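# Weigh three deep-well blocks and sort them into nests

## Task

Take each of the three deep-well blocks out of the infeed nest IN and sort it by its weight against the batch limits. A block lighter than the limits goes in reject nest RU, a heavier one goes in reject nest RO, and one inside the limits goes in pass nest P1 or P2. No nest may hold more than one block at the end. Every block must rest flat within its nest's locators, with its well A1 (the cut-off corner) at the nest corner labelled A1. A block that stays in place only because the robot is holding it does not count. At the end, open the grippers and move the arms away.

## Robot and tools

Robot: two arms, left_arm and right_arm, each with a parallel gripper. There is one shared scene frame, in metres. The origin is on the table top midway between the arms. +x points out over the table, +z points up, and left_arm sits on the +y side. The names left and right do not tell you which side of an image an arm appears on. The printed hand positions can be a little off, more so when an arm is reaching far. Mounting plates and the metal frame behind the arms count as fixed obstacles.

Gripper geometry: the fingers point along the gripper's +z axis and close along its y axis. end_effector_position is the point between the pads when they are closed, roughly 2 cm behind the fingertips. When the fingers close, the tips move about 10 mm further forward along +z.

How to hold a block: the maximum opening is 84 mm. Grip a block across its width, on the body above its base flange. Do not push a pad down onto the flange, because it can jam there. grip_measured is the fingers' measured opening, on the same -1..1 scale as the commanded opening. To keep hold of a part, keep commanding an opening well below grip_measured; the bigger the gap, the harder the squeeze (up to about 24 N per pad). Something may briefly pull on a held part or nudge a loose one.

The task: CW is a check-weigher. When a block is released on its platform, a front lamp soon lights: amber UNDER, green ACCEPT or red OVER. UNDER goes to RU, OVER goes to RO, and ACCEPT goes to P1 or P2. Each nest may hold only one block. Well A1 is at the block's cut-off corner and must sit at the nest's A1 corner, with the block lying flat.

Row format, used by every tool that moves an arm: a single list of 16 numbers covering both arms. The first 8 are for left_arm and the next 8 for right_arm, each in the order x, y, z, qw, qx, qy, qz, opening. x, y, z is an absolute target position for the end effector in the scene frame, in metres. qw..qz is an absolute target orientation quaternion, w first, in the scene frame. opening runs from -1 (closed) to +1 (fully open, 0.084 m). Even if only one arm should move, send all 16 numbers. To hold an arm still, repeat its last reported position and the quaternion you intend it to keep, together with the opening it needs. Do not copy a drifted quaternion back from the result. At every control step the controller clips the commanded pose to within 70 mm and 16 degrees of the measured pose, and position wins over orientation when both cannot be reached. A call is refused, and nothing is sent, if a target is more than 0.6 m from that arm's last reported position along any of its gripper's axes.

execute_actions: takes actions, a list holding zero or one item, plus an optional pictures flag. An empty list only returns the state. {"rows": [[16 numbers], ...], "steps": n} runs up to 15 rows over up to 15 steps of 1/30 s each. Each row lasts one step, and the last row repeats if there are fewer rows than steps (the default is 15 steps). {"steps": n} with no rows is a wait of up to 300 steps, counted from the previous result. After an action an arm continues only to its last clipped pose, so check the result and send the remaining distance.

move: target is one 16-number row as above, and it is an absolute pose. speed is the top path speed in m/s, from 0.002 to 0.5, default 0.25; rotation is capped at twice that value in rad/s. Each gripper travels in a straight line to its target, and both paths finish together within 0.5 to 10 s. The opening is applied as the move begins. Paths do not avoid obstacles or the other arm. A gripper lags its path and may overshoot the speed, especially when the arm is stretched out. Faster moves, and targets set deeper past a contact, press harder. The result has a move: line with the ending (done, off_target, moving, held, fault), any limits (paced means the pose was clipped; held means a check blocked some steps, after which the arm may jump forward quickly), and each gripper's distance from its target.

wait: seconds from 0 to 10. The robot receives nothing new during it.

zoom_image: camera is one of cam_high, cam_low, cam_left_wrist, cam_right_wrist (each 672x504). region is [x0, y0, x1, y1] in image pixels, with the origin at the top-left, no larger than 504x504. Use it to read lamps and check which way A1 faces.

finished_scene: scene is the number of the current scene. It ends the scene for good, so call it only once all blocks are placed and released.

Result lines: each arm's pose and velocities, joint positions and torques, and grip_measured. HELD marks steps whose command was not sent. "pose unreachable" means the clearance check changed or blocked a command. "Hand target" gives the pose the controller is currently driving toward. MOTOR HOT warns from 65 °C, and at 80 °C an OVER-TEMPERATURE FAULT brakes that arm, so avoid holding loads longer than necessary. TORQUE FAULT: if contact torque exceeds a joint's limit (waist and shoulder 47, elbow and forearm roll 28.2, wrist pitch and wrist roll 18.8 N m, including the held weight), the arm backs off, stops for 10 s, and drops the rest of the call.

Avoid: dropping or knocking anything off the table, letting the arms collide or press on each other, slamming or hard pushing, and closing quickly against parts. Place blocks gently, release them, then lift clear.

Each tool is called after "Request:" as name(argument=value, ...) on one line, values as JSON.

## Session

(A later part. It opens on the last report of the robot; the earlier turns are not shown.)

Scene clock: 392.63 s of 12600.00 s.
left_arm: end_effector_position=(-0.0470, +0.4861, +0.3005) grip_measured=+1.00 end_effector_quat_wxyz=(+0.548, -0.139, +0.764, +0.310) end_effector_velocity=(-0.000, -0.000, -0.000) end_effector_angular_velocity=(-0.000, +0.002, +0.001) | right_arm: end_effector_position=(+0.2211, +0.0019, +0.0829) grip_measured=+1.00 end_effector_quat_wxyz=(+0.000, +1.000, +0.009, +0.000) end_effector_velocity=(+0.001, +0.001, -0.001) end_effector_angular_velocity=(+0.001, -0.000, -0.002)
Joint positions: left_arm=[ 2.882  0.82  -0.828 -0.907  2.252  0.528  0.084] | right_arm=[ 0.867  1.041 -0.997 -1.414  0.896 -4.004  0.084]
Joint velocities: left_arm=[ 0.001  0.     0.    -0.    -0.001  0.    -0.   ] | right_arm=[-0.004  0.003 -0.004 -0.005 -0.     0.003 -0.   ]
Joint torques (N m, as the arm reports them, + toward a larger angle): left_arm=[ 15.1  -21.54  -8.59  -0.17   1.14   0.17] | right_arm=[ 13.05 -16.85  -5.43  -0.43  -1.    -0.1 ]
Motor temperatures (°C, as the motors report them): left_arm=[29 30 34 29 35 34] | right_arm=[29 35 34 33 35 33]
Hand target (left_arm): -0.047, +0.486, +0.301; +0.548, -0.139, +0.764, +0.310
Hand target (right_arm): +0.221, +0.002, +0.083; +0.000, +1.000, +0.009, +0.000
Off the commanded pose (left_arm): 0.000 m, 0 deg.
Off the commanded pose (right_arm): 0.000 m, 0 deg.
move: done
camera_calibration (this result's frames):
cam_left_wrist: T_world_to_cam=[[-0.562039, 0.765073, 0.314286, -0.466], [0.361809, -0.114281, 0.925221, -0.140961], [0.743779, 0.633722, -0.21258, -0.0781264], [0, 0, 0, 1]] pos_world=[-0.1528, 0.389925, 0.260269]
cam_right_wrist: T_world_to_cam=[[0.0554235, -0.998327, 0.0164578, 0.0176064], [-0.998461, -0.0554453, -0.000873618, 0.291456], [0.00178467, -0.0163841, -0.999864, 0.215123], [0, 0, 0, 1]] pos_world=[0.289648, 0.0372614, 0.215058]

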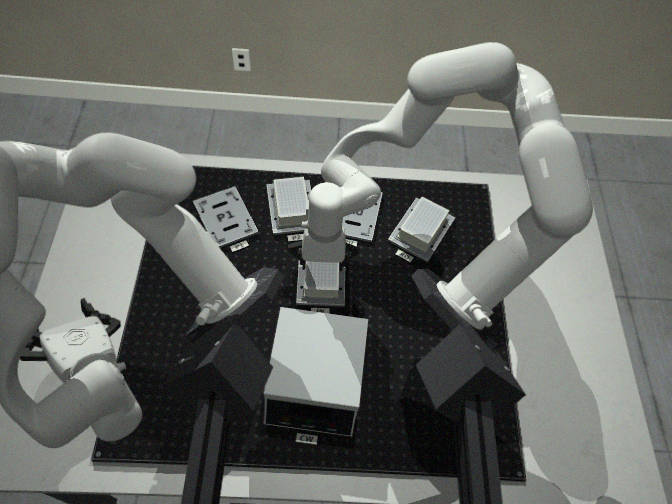

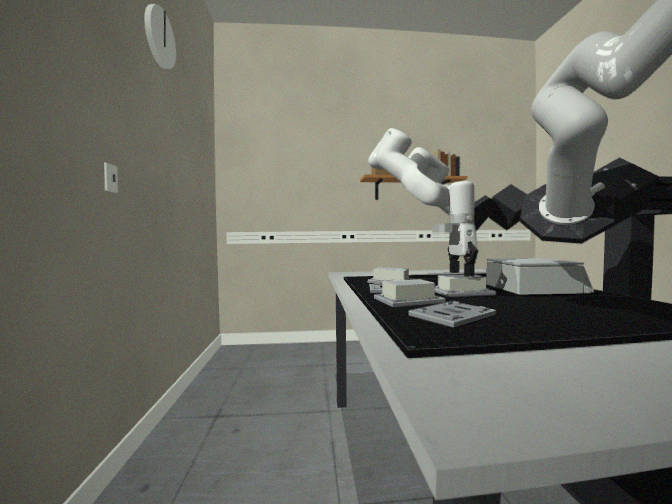

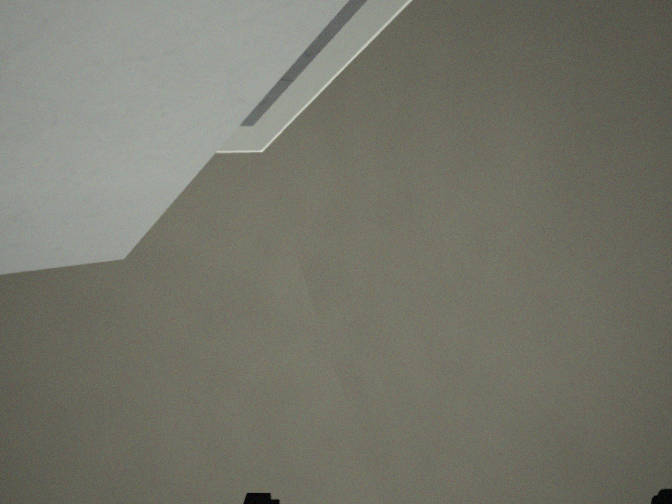

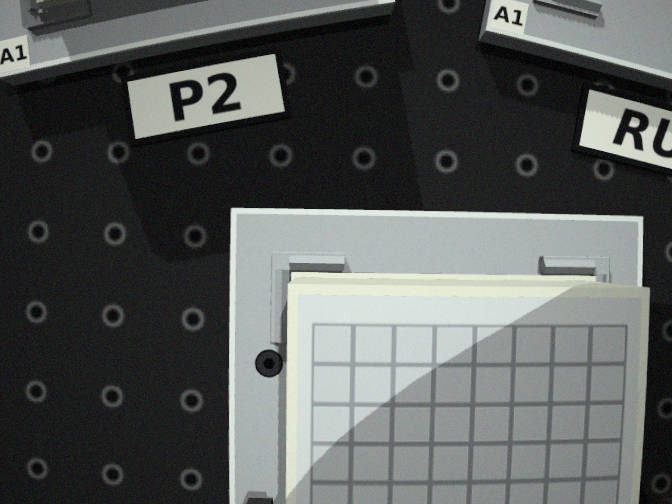

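Aligned.

Request:
move(target=[-0.047,0.4861,0.3005,0.548,-0.139,0.764,0.310,1,0.2212,0.0019,0.0548,0,1,0.0087,0,1], speed=0.012)

Request:
move(target=[-0.047,0.4861,0.3005,0.548,-0.139,0.764,0.310,1,0.2212,0.0019,0.0548,0,1,0.0087,0,0.2], speed=0.012)

Request:
move(target=[-0.047,0.4861,0.3005,0.548,-0.139,0.764,0.310,1,0.2212,0.0019,0.175,0,1,0.0087,0,0.2], speed=0.05)

Request:
move(target=[-0.047,0.4861,0.3005,0.548,-0.139,0.764,0.310,1,-0.02,0.0146,0.165,0,1,0.0087,0,0.2], speed=0.12)

Request:
move(target=[-0.047,0.4861,0.3005,0.548,-0.139,0.764,0.310,1,-0.02,0.0146,0.1445,0,1,0.0087,0,0.2], speed=0.01)

Request:
move(target=[-0.047,0.4861,0.3005,0.548,-0.139,0.764,0.310,1,-0.02,0.0146,0.1445,0,1,0.0087,0,1], speed=0.01)

Request:
wait(seconds=4)

Scene clock: 415.13 s of 12600.00 s.
left_arm: end_effector_position=(-0.0470, +0.4861, +0.3005) grip_measured=+1.00 end_effector_quat_wxyz=(+0.548, -0.139, +0.764, +0.310) end_effector_velocity=(+0.000, +0.000, +0.000) end_effector_angular_velocity=(+0.000, -0.001, +0.000) | right_arm: end_effector_position=(+0.2212, +0.0019, +0.0549) grip_measured=+1.00 end_effector_quat_wxyz=(+0.000, +1.000, +0.009, +0.000) end_effector_velocity=(+0.000, +0.001, -0.001) end_effector_angular_velocity=(+0.002, -0.001, -0.001)
Joint positions: left_arm=[ 2.882  0.82  -0.828 -0.907  2.252  0.528  0.084] | right_arm=[ 0.801  1.1   -1.036 -1.496  0.897 -3.979  0.084]
Joint velocities: left_arm=[-0.     0.     0.    -0.     0.001  0.     0.   ] | right_arm=[-0.002  0.004 -0.004 -0.004 -0.     0.002  0.   ]
Joint torques (N m, as the arm reports them, + toward a larger angle): left_arm=[ 14.49 -21.33  -8.54  -0.13   1.25   0.17] | right_arm=[ 13.49 -16.85  -4.17  -1.06  -1.37  -0.16]
Motor temperatures (°C, as the motors report them): left_arm=[29 30 34 29 35 34] | right_arm=[30 35 34 33 35 33]
Hand target (left_arm): -0.047, +0.486, +0.301; +0.548, -0.139, +0.764, +0.310
Hand target (right_arm): +0.221, +0.002, +0.055; +0.000, +1.000, +0.009, +0.000
Off the commanded pose (left_arm): 0.000 m, 0 deg.
Off the commanded pose (right_arm): 0.000 m, 0 deg.
After step 90, 16.93 s passed at rest.
move: done
camera_calibration (this result's frames):
cam_left_wrist: T_world_to_cam=[[-0.562039, 0.765073, 0.314286, -0.466], [0.361809, -0.114281, 0.925221, -0.140961], [0.743779, 0.633722, -0.21258, -0.0781266], [0, 0, 0, 1]] pos_world=[-0.1528, 0.389925, 0.260269]
cam_right_wrist: T_world_to_cam=[[0.0554378, -0.998325, 0.0165272, 0.0180164], [-0.998461, -0.0554596, -0.000861398, 0.291615], [0.00177655, -0.016454, -0.999863, 0.187088], [0, 0, 0, 1]] pos_world=[0.289835, 0.0372374, 0.187016]

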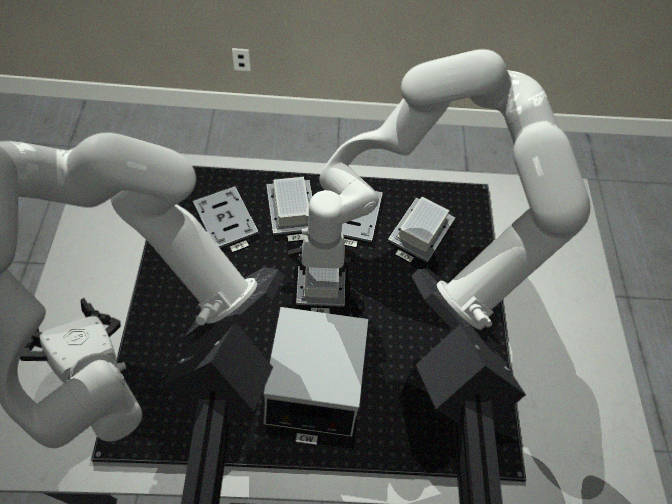

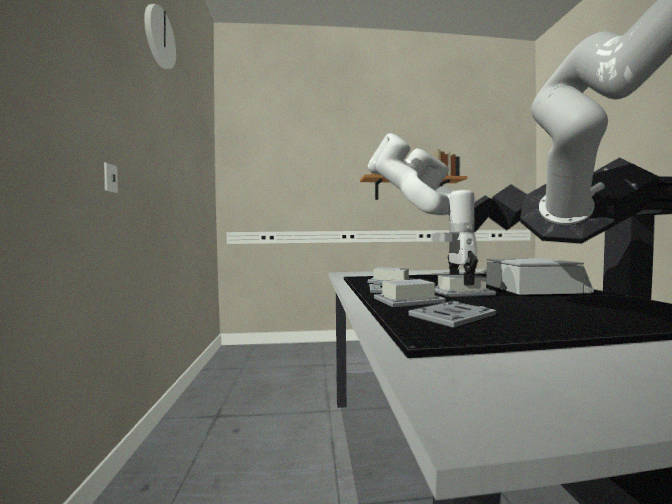

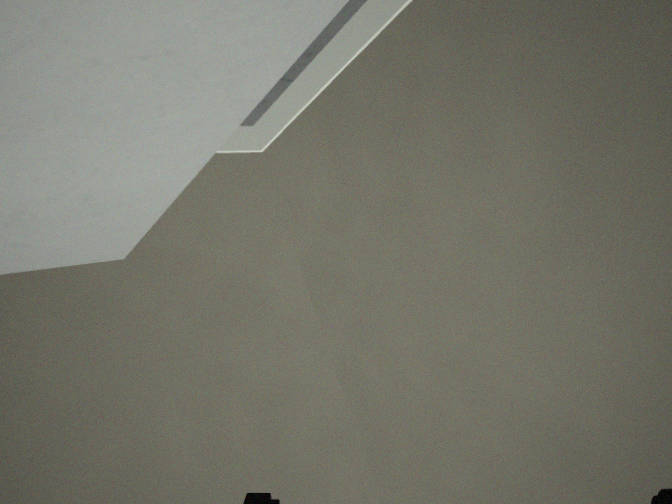

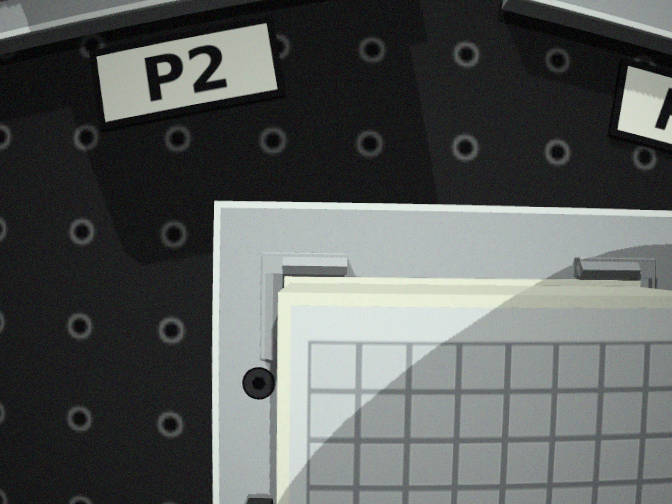

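Scene clock: 415.83 s of 12600.00 s.
left_arm: end_effector_position=(-0.0470, +0.4861, +0.3005) grip_measured=+1.00 end_effector_quat_wxyz=(+0.548, -0.139, +0.764, +0.310) end_effector_velocity=(-0.000, -0.000, +0.000) end_effector_angular_velocity=(+0.000, +0.001, +0.000) | right_arm: end_effector_position=(+0.2213, +0.0020, +0.0549) grip_measured=+0.96 end_effector_quat_wxyz=(-0.000, +1.000, +0.009, +0.000) end_effector_velocity=(-0.000, +0.000, -0.000) end_effector_angular_velocity=(+0.000, +0.000, -0.000)
Joint positions: left_arm=[ 2.882  0.82  -0.828 -0.907  2.252  0.528  0.084] | right_arm=[ 0.801  1.1   -1.037 -1.496  0.897 -3.979  0.083]
Joint velocities: left_arm=[ 0.002 -0.     0.     0.001 -0.    -0.    -0.   ] | right_arm=[-0.001  0.    -0.    -0.    -0.     0.     0.   ]
Joint torques (N m, as the arm reports them, + toward a larger angle): left_arm=[ 14.38 -21.66  -8.51  -0.13   1.2    0.03] | right_arm=[ 12.69 -15.04  -3.61  -1.3   -1.22  -0.17]
Motor temperatures (°C, as the motors report them): left_arm=[29 30 34 29 35 34] | right_arm=[30 35 34 33 35 33]
Hand target (left_arm): -0.047, +0.486, +0.300; +0.548, -0.139, +0.764, +0.310
Hand target (right_arm): +0.221, +0.002, +0.055; -0.000, +1.000, +0.009, +0.000
Off the commanded pose (left_arm): 0.000 m, 0 deg.
Off the commanded pose (right_arm): 0.000 m, 0 deg.
move: done
camera_calibration (this result's frames):
cam_left_wrist: T_world_to_cam=[[-0.562039, 0.765073, 0.314286, -0.466], [0.361809, -0.114281, 0.925221, -0.140961], [0.743779, 0.633722, -0.21258, -0.0781264], [0, 0, 0, 1]] pos_world=[-0.1528, 0.389925, 0.260269]
cam_right_wrist: T_world_to_cam=[[0.0553378, -0.998336, 0.0162427, 0.0181637], [-0.998466, -0.0553604, -0.000946211, 0.291698], [0.00184384, -0.0161654, -0.999868, 0.187082], [0, 0, 0, 1]] pos_world=[0.2899, 0.0373062, 0.187038]

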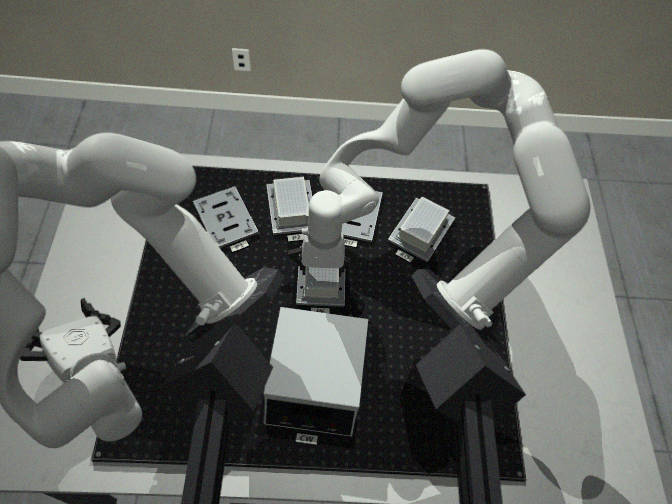

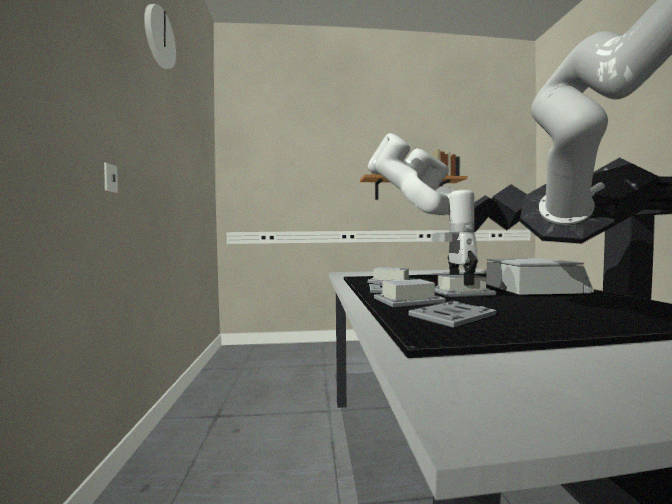

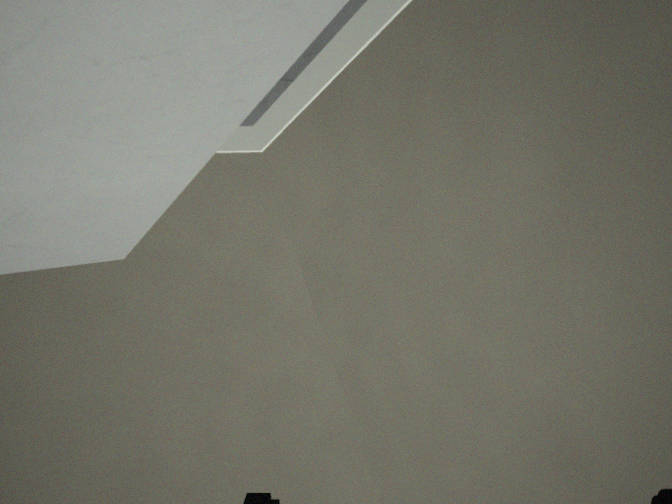

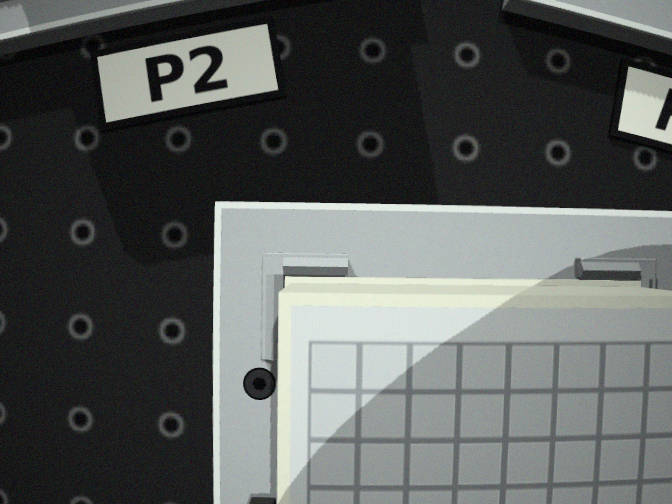

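Scene clock: 418.63 s of 12600.00 s.
left_arm: end_effector_position=(-0.0470, +0.4861, +0.3005) grip_measured=+1.00 end_effector_quat_wxyz=(+0.548, -0.139, +0.764, +0.310) end_effector_velocity=(-0.000, +0.000, -0.000) end_effector_angular_velocity=(+0.000, -0.000, +0.000) | right_arm: end_effector_position=(+0.2208, +0.0018, +0.1750) grip_measured=+0.96 end_effector_quat_wxyz=(+0.000, +1.000, +0.009, -0.000) end_effector_velocity=(-0.000, +0.000, +0.002) end_effector_angular_velocity=(-0.000, -0.000, +0.001)
Joint positions: left_arm=[ 2.882  0.82  -0.828 -0.907  2.252  0.528  0.084] | right_arm=[ 1.078  0.855 -0.913 -1.126  0.927 -4.128  0.083]
Joint velocities: left_arm=[-0.  0. -0. -0.  0.  0.  0.] | right_arm=[ 0.005 -0.003  0.     0.007  0.002 -0.003 -0.   ]
Joint torques (N m, as the arm reports them, + toward a larger angle): left_arm=[ 14.58 -21.81  -8.71  -0.1    1.24  -0.03] | right_arm=[ 13.08 -17.63  -8.83  -0.9   -1.14  -0.09]
Motor temperatures (°C, as the motors report them): left_arm=[29 30 34 29 35 34] | right_arm=[30 35 34 33 35 33]
Hand target (left_arm): -0.047, +0.486, +0.301; +0.548, -0.139, +0.764, +0.310
Hand target (right_arm): +0.221, +0.002, +0.175; -0.000, +1.000, +0.009, -0.000
Off the commanded pose (left_arm): 0.000 m, 0 deg.
Off the commanded pose (right_arm): 0.000 m, 0 deg.
move: done
camera_calibration (this result's frames):
cam_left_wrist: T_world_to_cam=[[-0.562039, 0.765073, 0.314286, -0.466], [0.361809, -0.114281, 0.925221, -0.140961], [0.743779, 0.633722, -0.21258, -0.0781264], [0, 0, 0, 1]] pos_world=[-0.1528, 0.389925, 0.260269]
cam_right_wrist: T_world_to_cam=[[0.0556993, -0.998313, 0.0164222, 0.0159923], [-0.998447, -0.0557048, 0.000119966, 0.291139], [0.000795031, -0.0164034, -0.999865, 0.307405], [0, 0, 0, 1]] pos_world=[0.289551, 0.0372256, 0.307066]

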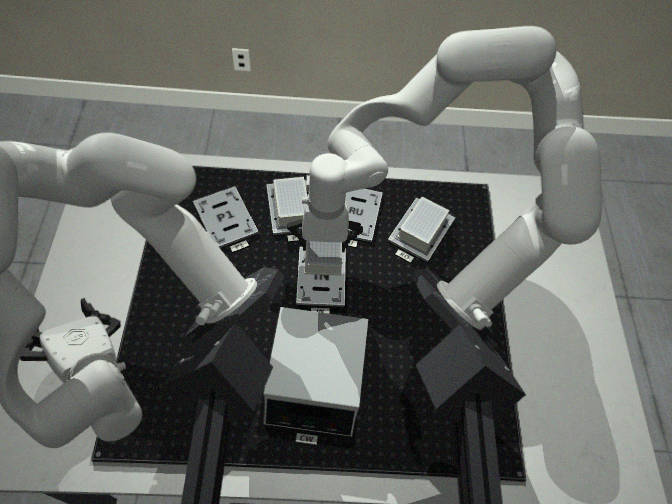

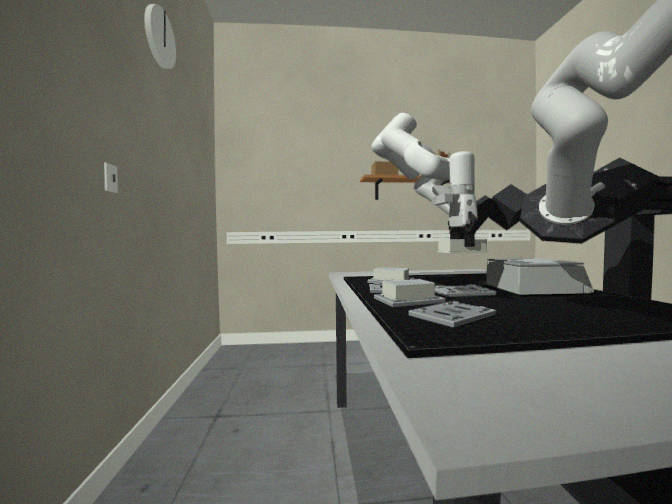

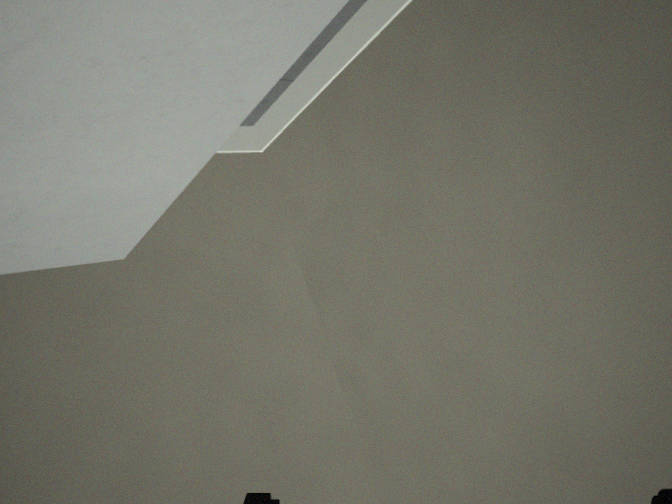

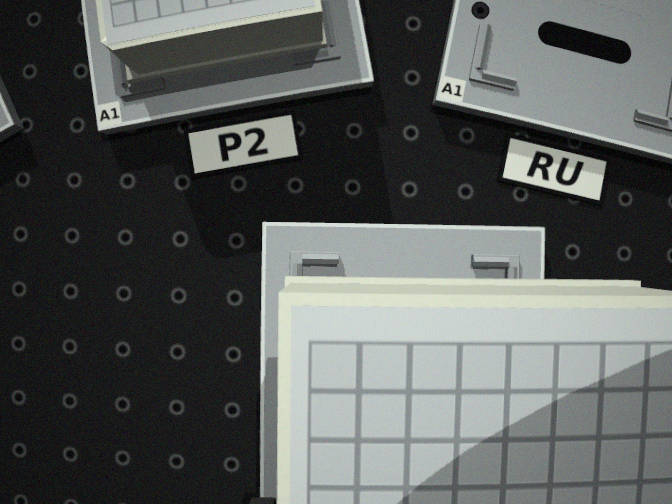

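Scene clock: 421.17 s of 12600.00 s.
left_arm: end_effector_position=(-0.0470, +0.4861, +0.3005) grip_measured=+1.00 end_effector_quat_wxyz=(+0.548, -0.139, +0.764, +0.310) end_effector_velocity=(+0.000, +0.000, -0.001) end_effector_angular_velocity=(-0.003, -0.002, -0.002) | right_arm: end_effector_position=(-0.0205, +0.0154, +0.1655) grip_measured=+0.96 end_effector_quat_wxyz=(-0.001, +1.000, +0.009, -0.001) end_effector_velocity=(-0.002, -0.001, -0.001) end_effector_angular_velocity=(-0.003, -0.002, +0.002)
Joint positions: left_arm=[ 2.882  0.82  -0.828 -0.907  2.252  0.528  0.084] | right_arm=[ 1.635  1.291 -1.043 -0.764  0.709 -3.841  0.083]
Joint velocities: left_arm=[-0.003 -0.    -0.    -0.    -0.001 -0.001 -0.   ] | right_arm=[ 0.007  0.005 -0.003  0.009  0.001 -0.004  0.   ]
Joint torques (N m, as the arm reports them, + toward a larger angle): left_arm=[ 14.42 -21.41  -8.47  -0.44   1.31   0.02] | right_arm=[  6.71 -25.17 -12.04  -0.79  -1.32  -0.38]
Motor temperatures (°C, as the motors report them): left_arm=[29 30 34 29 35 34] | right_arm=[30 35 34 33 35 33]
Hand target (left_arm): -0.047, +0.486, +0.300; +0.548, -0.139, +0.764, +0.310
Hand target (right_arm): -0.021, +0.015, +0.165; -0.001, +1.000, +0.009, -0.001
Off the commanded pose (left_arm): 0.000 m, 0 deg.
Off the commanded pose (right_arm): 0.001 m, 0 deg.
move: done
camera_calibration (this result's frames):
cam_left_wrist: T_world_to_cam=[[-0.562039, 0.765073, 0.314286, -0.466], [0.361809, -0.114281, 0.925221, -0.140961], [0.743779, 0.633722, -0.21258, -0.0781265], [0, 0, 0, 1]] pos_world=[-0.1528, 0.389925, 0.260269]
cam_right_wrist: T_world_to_cam=[[0.056178, -0.99831, 0.0148645, 0.0433601], [-0.998421, -0.0561771, 0.000476849, 0.0508524], [0.000359002, -0.0148678, -0.999889, 0.298251], [0, 0, 0, 1]] pos_world=[0.0482291, 0.0505779, 0.297549]

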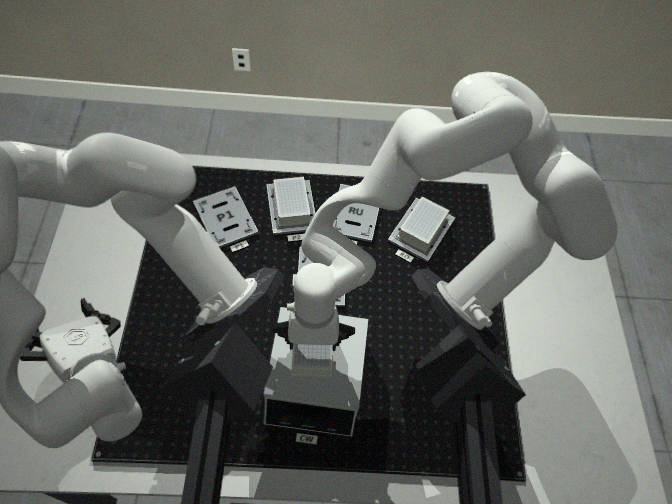

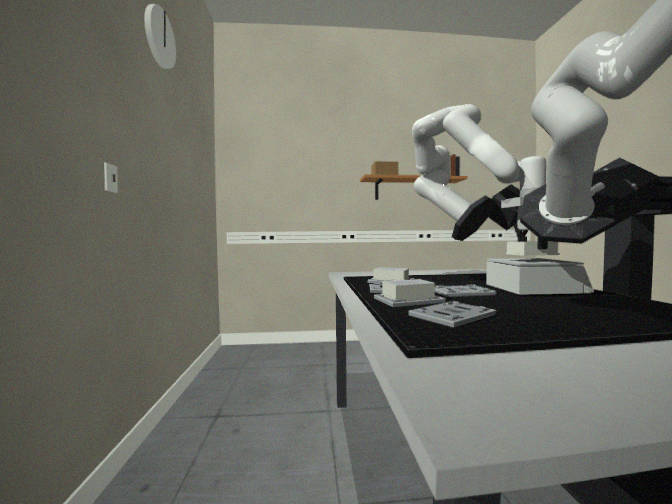

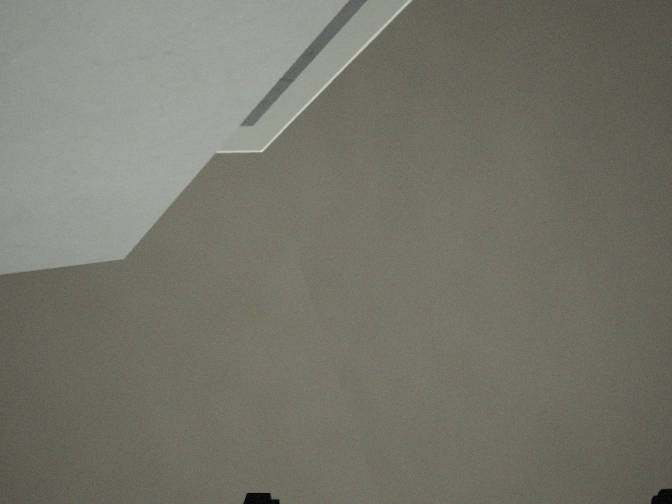

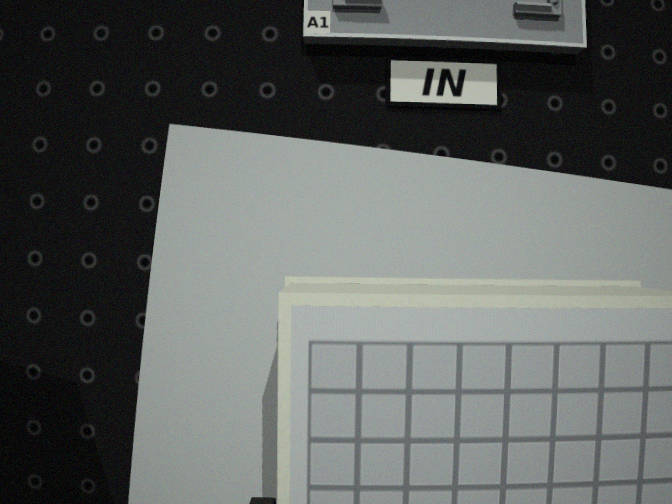

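Scene clock: 423.50 s of 12600.00 s.
left_arm: end_effector_position=(-0.0470, +0.4861, +0.3005) grip_measured=+1.00 end_effector_quat_wxyz=(+0.548, -0.139, +0.764, +0.310) end_effector_velocity=(-0.000, -0.000, -0.000) end_effector_angular_velocity=(-0.001, +0.001, -0.000) | right_arm: end_effector_position=(-0.0200, +0.0146, +0.1446) grip_measured=+0.96 end_effector_quat_wxyz=(+0.000, +1.000, +0.009, +0.000) end_effector_velocity=(+0.000, +0.000, -0.002) end_effector_angular_velocity=(+0.001, +0.001, -0.002)
Joint positions: left_arm=[ 2.882  0.82  -0.828 -0.907  2.252  0.528  0.084] | right_arm=[ 1.59   1.339 -1.057 -0.845  0.696 -3.791  0.083]
Joint velocities: left_arm=[-0.     0.    -0.    -0.    -0.002 -0.    -0.   ] | right_arm=[-0.005  0.005 -0.002 -0.009 -0.001  0.006 -0.   ]
Joint torques (N m, as the arm reports them, + toward a larger angle): left_arm=[ 14.7  -21.58  -8.64  -0.11   1.28   0.01] | right_arm=[  7.   -26.28 -11.73  -0.78  -1.25  -0.18]
Motor temperatures (°C, as the motors report them): left_arm=[29 30 34 29 35 34] | right_arm=[30 35 35 33 35 33]
Hand target (left_arm): -0.047, +0.486, +0.301; +0.548, -0.139, +0.764, +0.310
Hand target (right_arm): -0.020, +0.015, +0.144; -0.000, +1.000, +0.009, +0.000
Off the commanded pose (left_arm): 0.000 m, 0 deg.
Off the commanded pose (right_arm): 0.000 m, 0 deg.
move: done
camera_calibration (this result's frames):
cam_left_wrist: T_world_to_cam=[[-0.562039, 0.765073, 0.314286, -0.466], [0.361809, -0.114281, 0.925221, -0.140961], [0.743779, 0.633722, -0.21258, -0.0781265], [0, 0, 0, 1]] pos_world=[-0.1528, 0.389925, 0.260269]
cam_right_wrist: T_world_to_cam=[[0.0554334, -0.998327, 0.0164508, 0.0426547], [-0.998461, -0.0554551, -0.000868574, 0.0515628], [0.0017794, -0.0163773, -0.999864, 0.277445], [0, 0, 0, 1]] pos_world=[0.0486253, 0.0499866, 0.276751]

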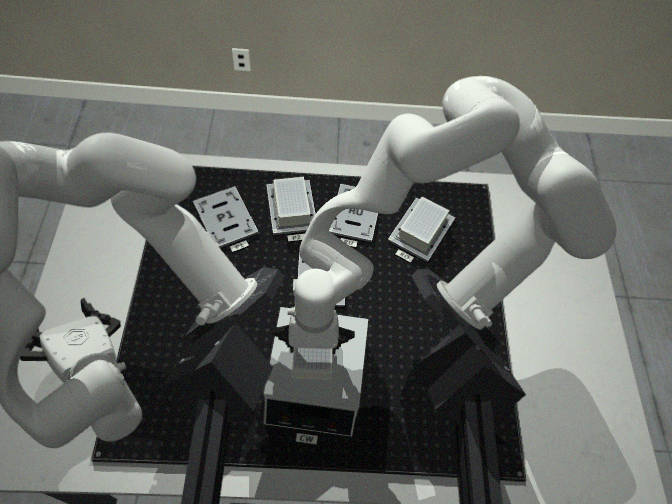

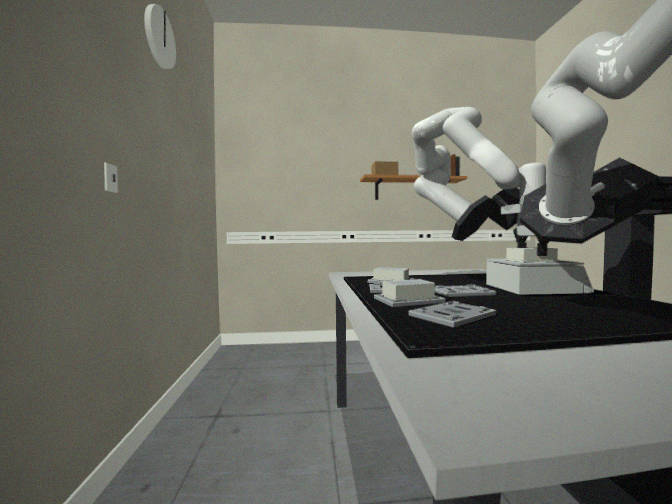

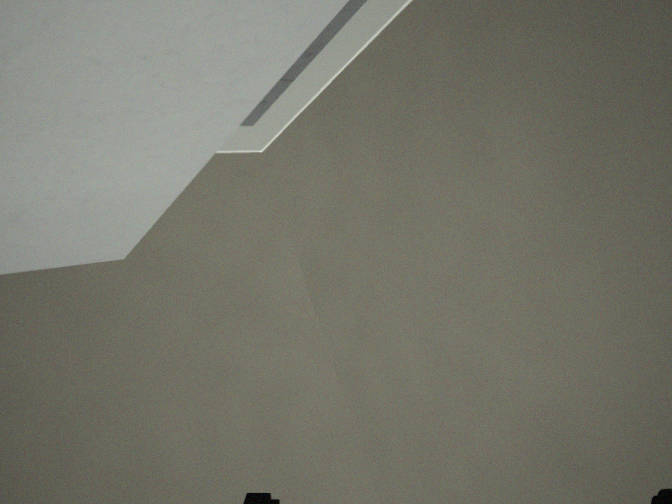

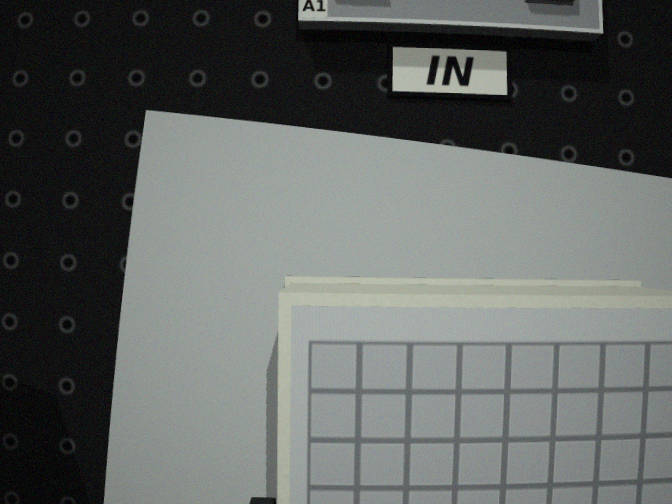

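Scene clock: 424.20 s of 12600.00 s.
left_arm: end_effector_position=(-0.0470, +0.4861, +0.3005) grip_measured=+1.00 end_effector_quat_wxyz=(+0.548, -0.139, +0.764, +0.310) end_effector_velocity=(+0.000, +0.000, +0.000) end_effector_angular_velocity=(+0.001, +0.000, +0.000) | right_arm: end_effector_position=(-0.0200, +0.0146, +0.1445) grip_measured=+1.00 end_effector_quat_wxyz=(-0.000, +1.000, +0.009, -0.000) end_effector_velocity=(-0.000, -0.000, -0.000) end_effector_angular_velocity=(-0.001, -0.001, +0.001)
Joint positions: left_arm=[ 2.882  0.82  -0.828 -0.907  2.252  0.528  0.084] | right_arm=[ 1.59   1.339 -1.057 -0.846  0.696 -3.791  0.084]
Joint velocities: left_arm=[0.    0.    0.    0.    0.001 0.001 0.   ] | right_arm=[ 0.     0.     0.     0.     0.001 -0.     0.   ]
Joint torques (N m, as the arm reports them, + toward a larger angle): left_arm=[ 14.45 -21.3   -8.4   -0.16   1.31   0.01] | right_arm=[  7.22 -23.97 -10.97  -0.85  -1.31  -0.18]
Motor temperatures (°C, as the motors report them): left_arm=[29 30 34 29 35 34] | right_arm=[30 35 35 33 35 33]
Hand target (left_arm): -0.047, +0.486, +0.301; +0.548, -0.139, +0.764, +0.310
Hand target (right_arm): -0.020, +0.015, +0.144; -0.000, +1.000, +0.009, +0.000
Off the commanded pose (left_arm): 0.000 m, 0 deg.
Off the commanded pose (right_arm): 0.000 m, 0 deg.
move: done
camera_calibration (this result's frames):
cam_left_wrist: T_world_to_cam=[[-0.562039, 0.765073, 0.314286, -0.466], [0.361809, -0.114281, 0.925221, -0.140961], [0.743779, 0.633722, -0.21258, -0.0781264], [0, 0, 0, 1]] pos_world=[-0.1528, 0.389925, 0.260269]
cam_right_wrist: T_world_to_cam=[[0.0554174, -0.99833, 0.01633, 0.0426933], [-0.998462, -0.0554369, -0.000738773, 0.0515178], [0.00164282, -0.0162639, -0.999866, 0.277348], [0, 0, 0, 1]] pos_world=[0.048617, 0.0499887, 0.276652]

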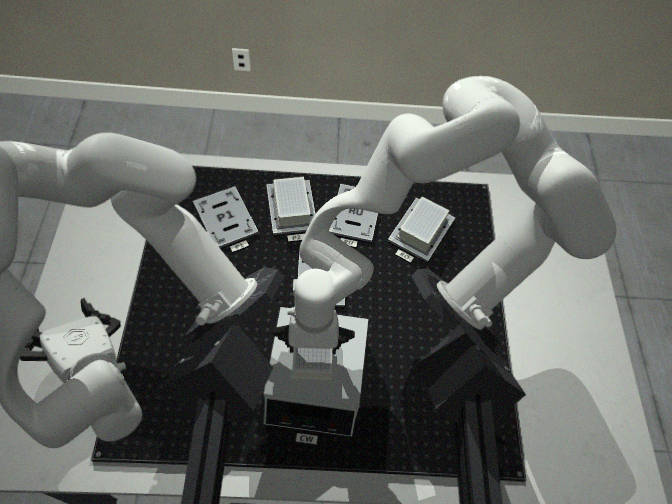

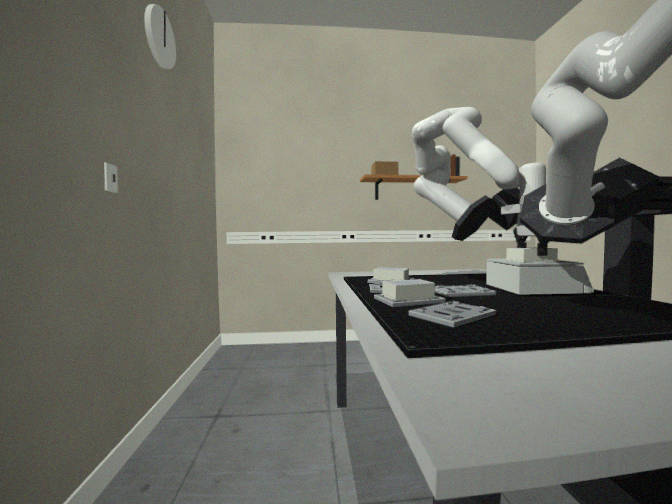

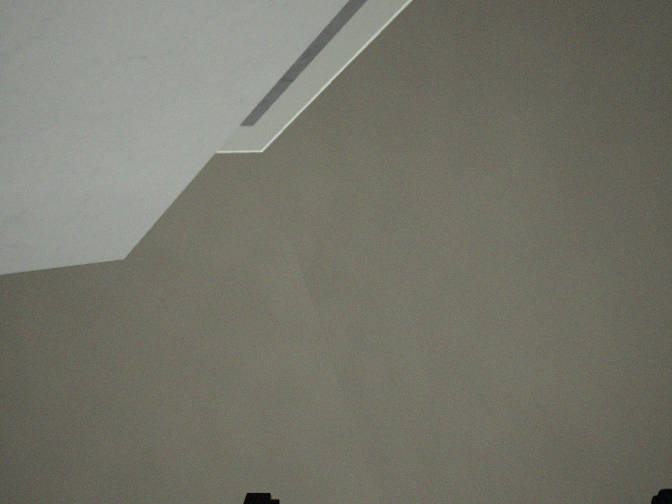

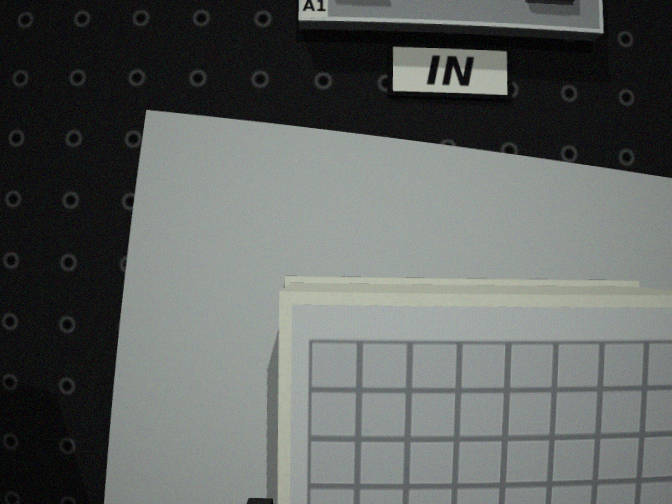

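Scene clock: 428.20 s of 12600.00 s.
left_arm: end_effector_position=(-0.0470, +0.4861, +0.3005) grip_measured=+1.00 end_effector_quat_wxyz=(+0.548, -0.139, +0.764, +0.310) end_effector_velocity=(-0.000, +0.000, -0.000) end_effector_angular_velocity=(-0.000, +0.001, -0.000) | right_arm: end_effector_position=(-0.0200, +0.0146, +0.1445) grip_measured=+1.00 end_effector_quat_wxyz=(-0.000, +1.000, +0.009, +0.000) end_effector_velocity=(-0.000, +0.000, +0.000) end_effector_angular_velocity=(+0.002, +0.001, +0.001)
Joint positions: left_arm=[ 2.882  0.82  -0.828 -0.907  2.252  0.528  0.084] | right_arm=[ 1.59   1.339 -1.057 -0.846  0.696 -3.791  0.084]
Joint velocities: left_arm=[-0.    -0.     0.    -0.    -0.001  0.     0.   ] | right_arm=[ 0.    -0.     0.    -0.002 -0.002  0.001  0.   ]
Joint torques (N m, as the arm reports them, + toward a larger angle): left_arm=[ 14.85 -21.66  -8.49  -0.3    1.26   0.03] | right_arm=[  6.65 -24.5  -10.81  -0.66  -1.33   0.01]
Motor temperatures (°C, as the motors report them): left_arm=[29 30 34 29 35 34] | right_arm=[30 35 35 33 35 33]
Hand target (left_arm): -0.047, +0.486, +0.301; +0.548, -0.139, +0.764, +0.310
Hand target (right_arm): -0.020, +0.015, +0.144; -0.000, +1.000, +0.009, +0.000
Off the commanded pose (left_arm): 0.000 m, 0 deg.
Off the commanded pose (right_arm): 0.000 m, 0 deg.
Steps of this call (steps 1 to 90: nothing new was sent; then 1.00 s passed at rest). Readings (end_effector_position):
1: left_arm (-0.0470, +0.4861, +0.3005) | right_arm (-0.0200, +0.0146, +0.1445)
2: left_arm (-0.0470, +0.4861, +0.3005) | right_arm (-0.0200, +0.0146, +0.1445)
4: left_arm (-0.0470, +0.4861, +0.3005) | right_arm (-0.0200, +0.0146, +0.1445)
8: left_arm (-0.0470, +0.4861, +0.3005) | right_arm (-0.0200, +0.0146, +0.1445)
90: the state above
camera_calibration (this result's frames):
cam_left_wrist: T_world_to_cam=[[-0.562039, 0.765073, 0.314286, -0.466], [0.361809, -0.114281, 0.925221, -0.140961], [0.743778, 0.633722, -0.21258, -0.0781265], [0, 0, 0, 1]] pos_world=[-0.1528, 0.389925, 0.260269]
cam_right_wrist: T_world_to_cam=[[0.0554445, -0.998327, 0.0164052, 0.042651], [-0.99846, -0.0554642, -0.000748475, 0.0515132], [0.00165712, -0.0163384, -0.999865, 0.277316], [0, 0, 0, 1]] pos_world=[0.0486096, 0.0499677, 0.276618]

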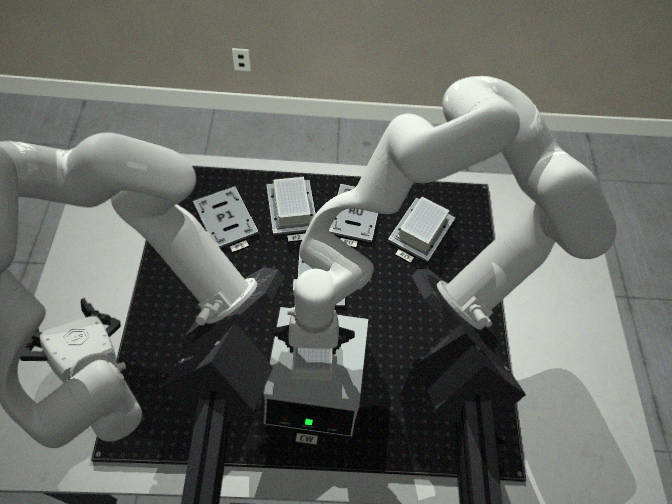

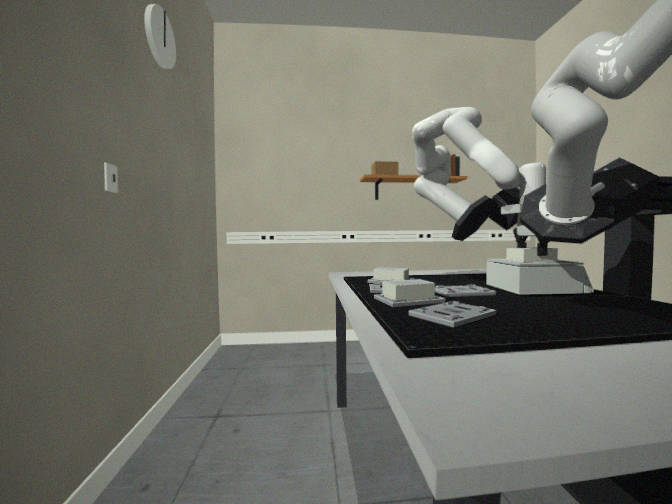

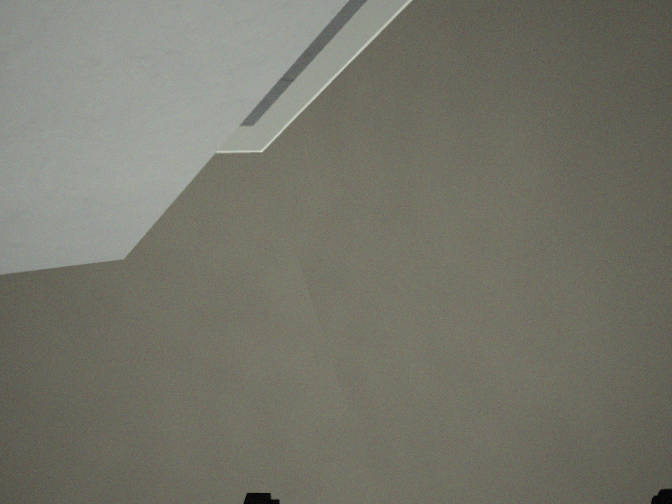

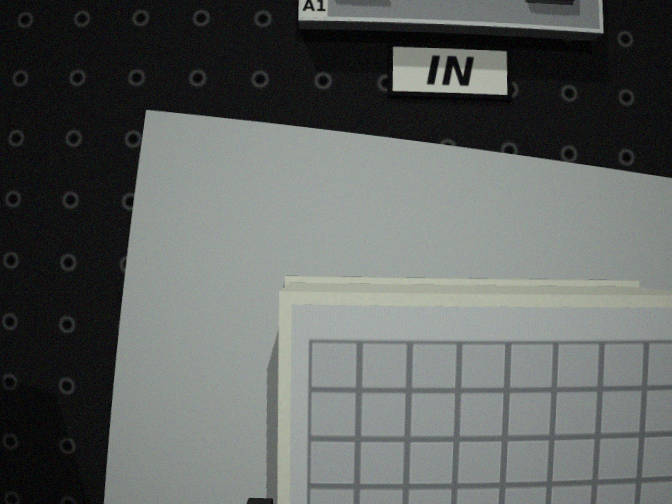

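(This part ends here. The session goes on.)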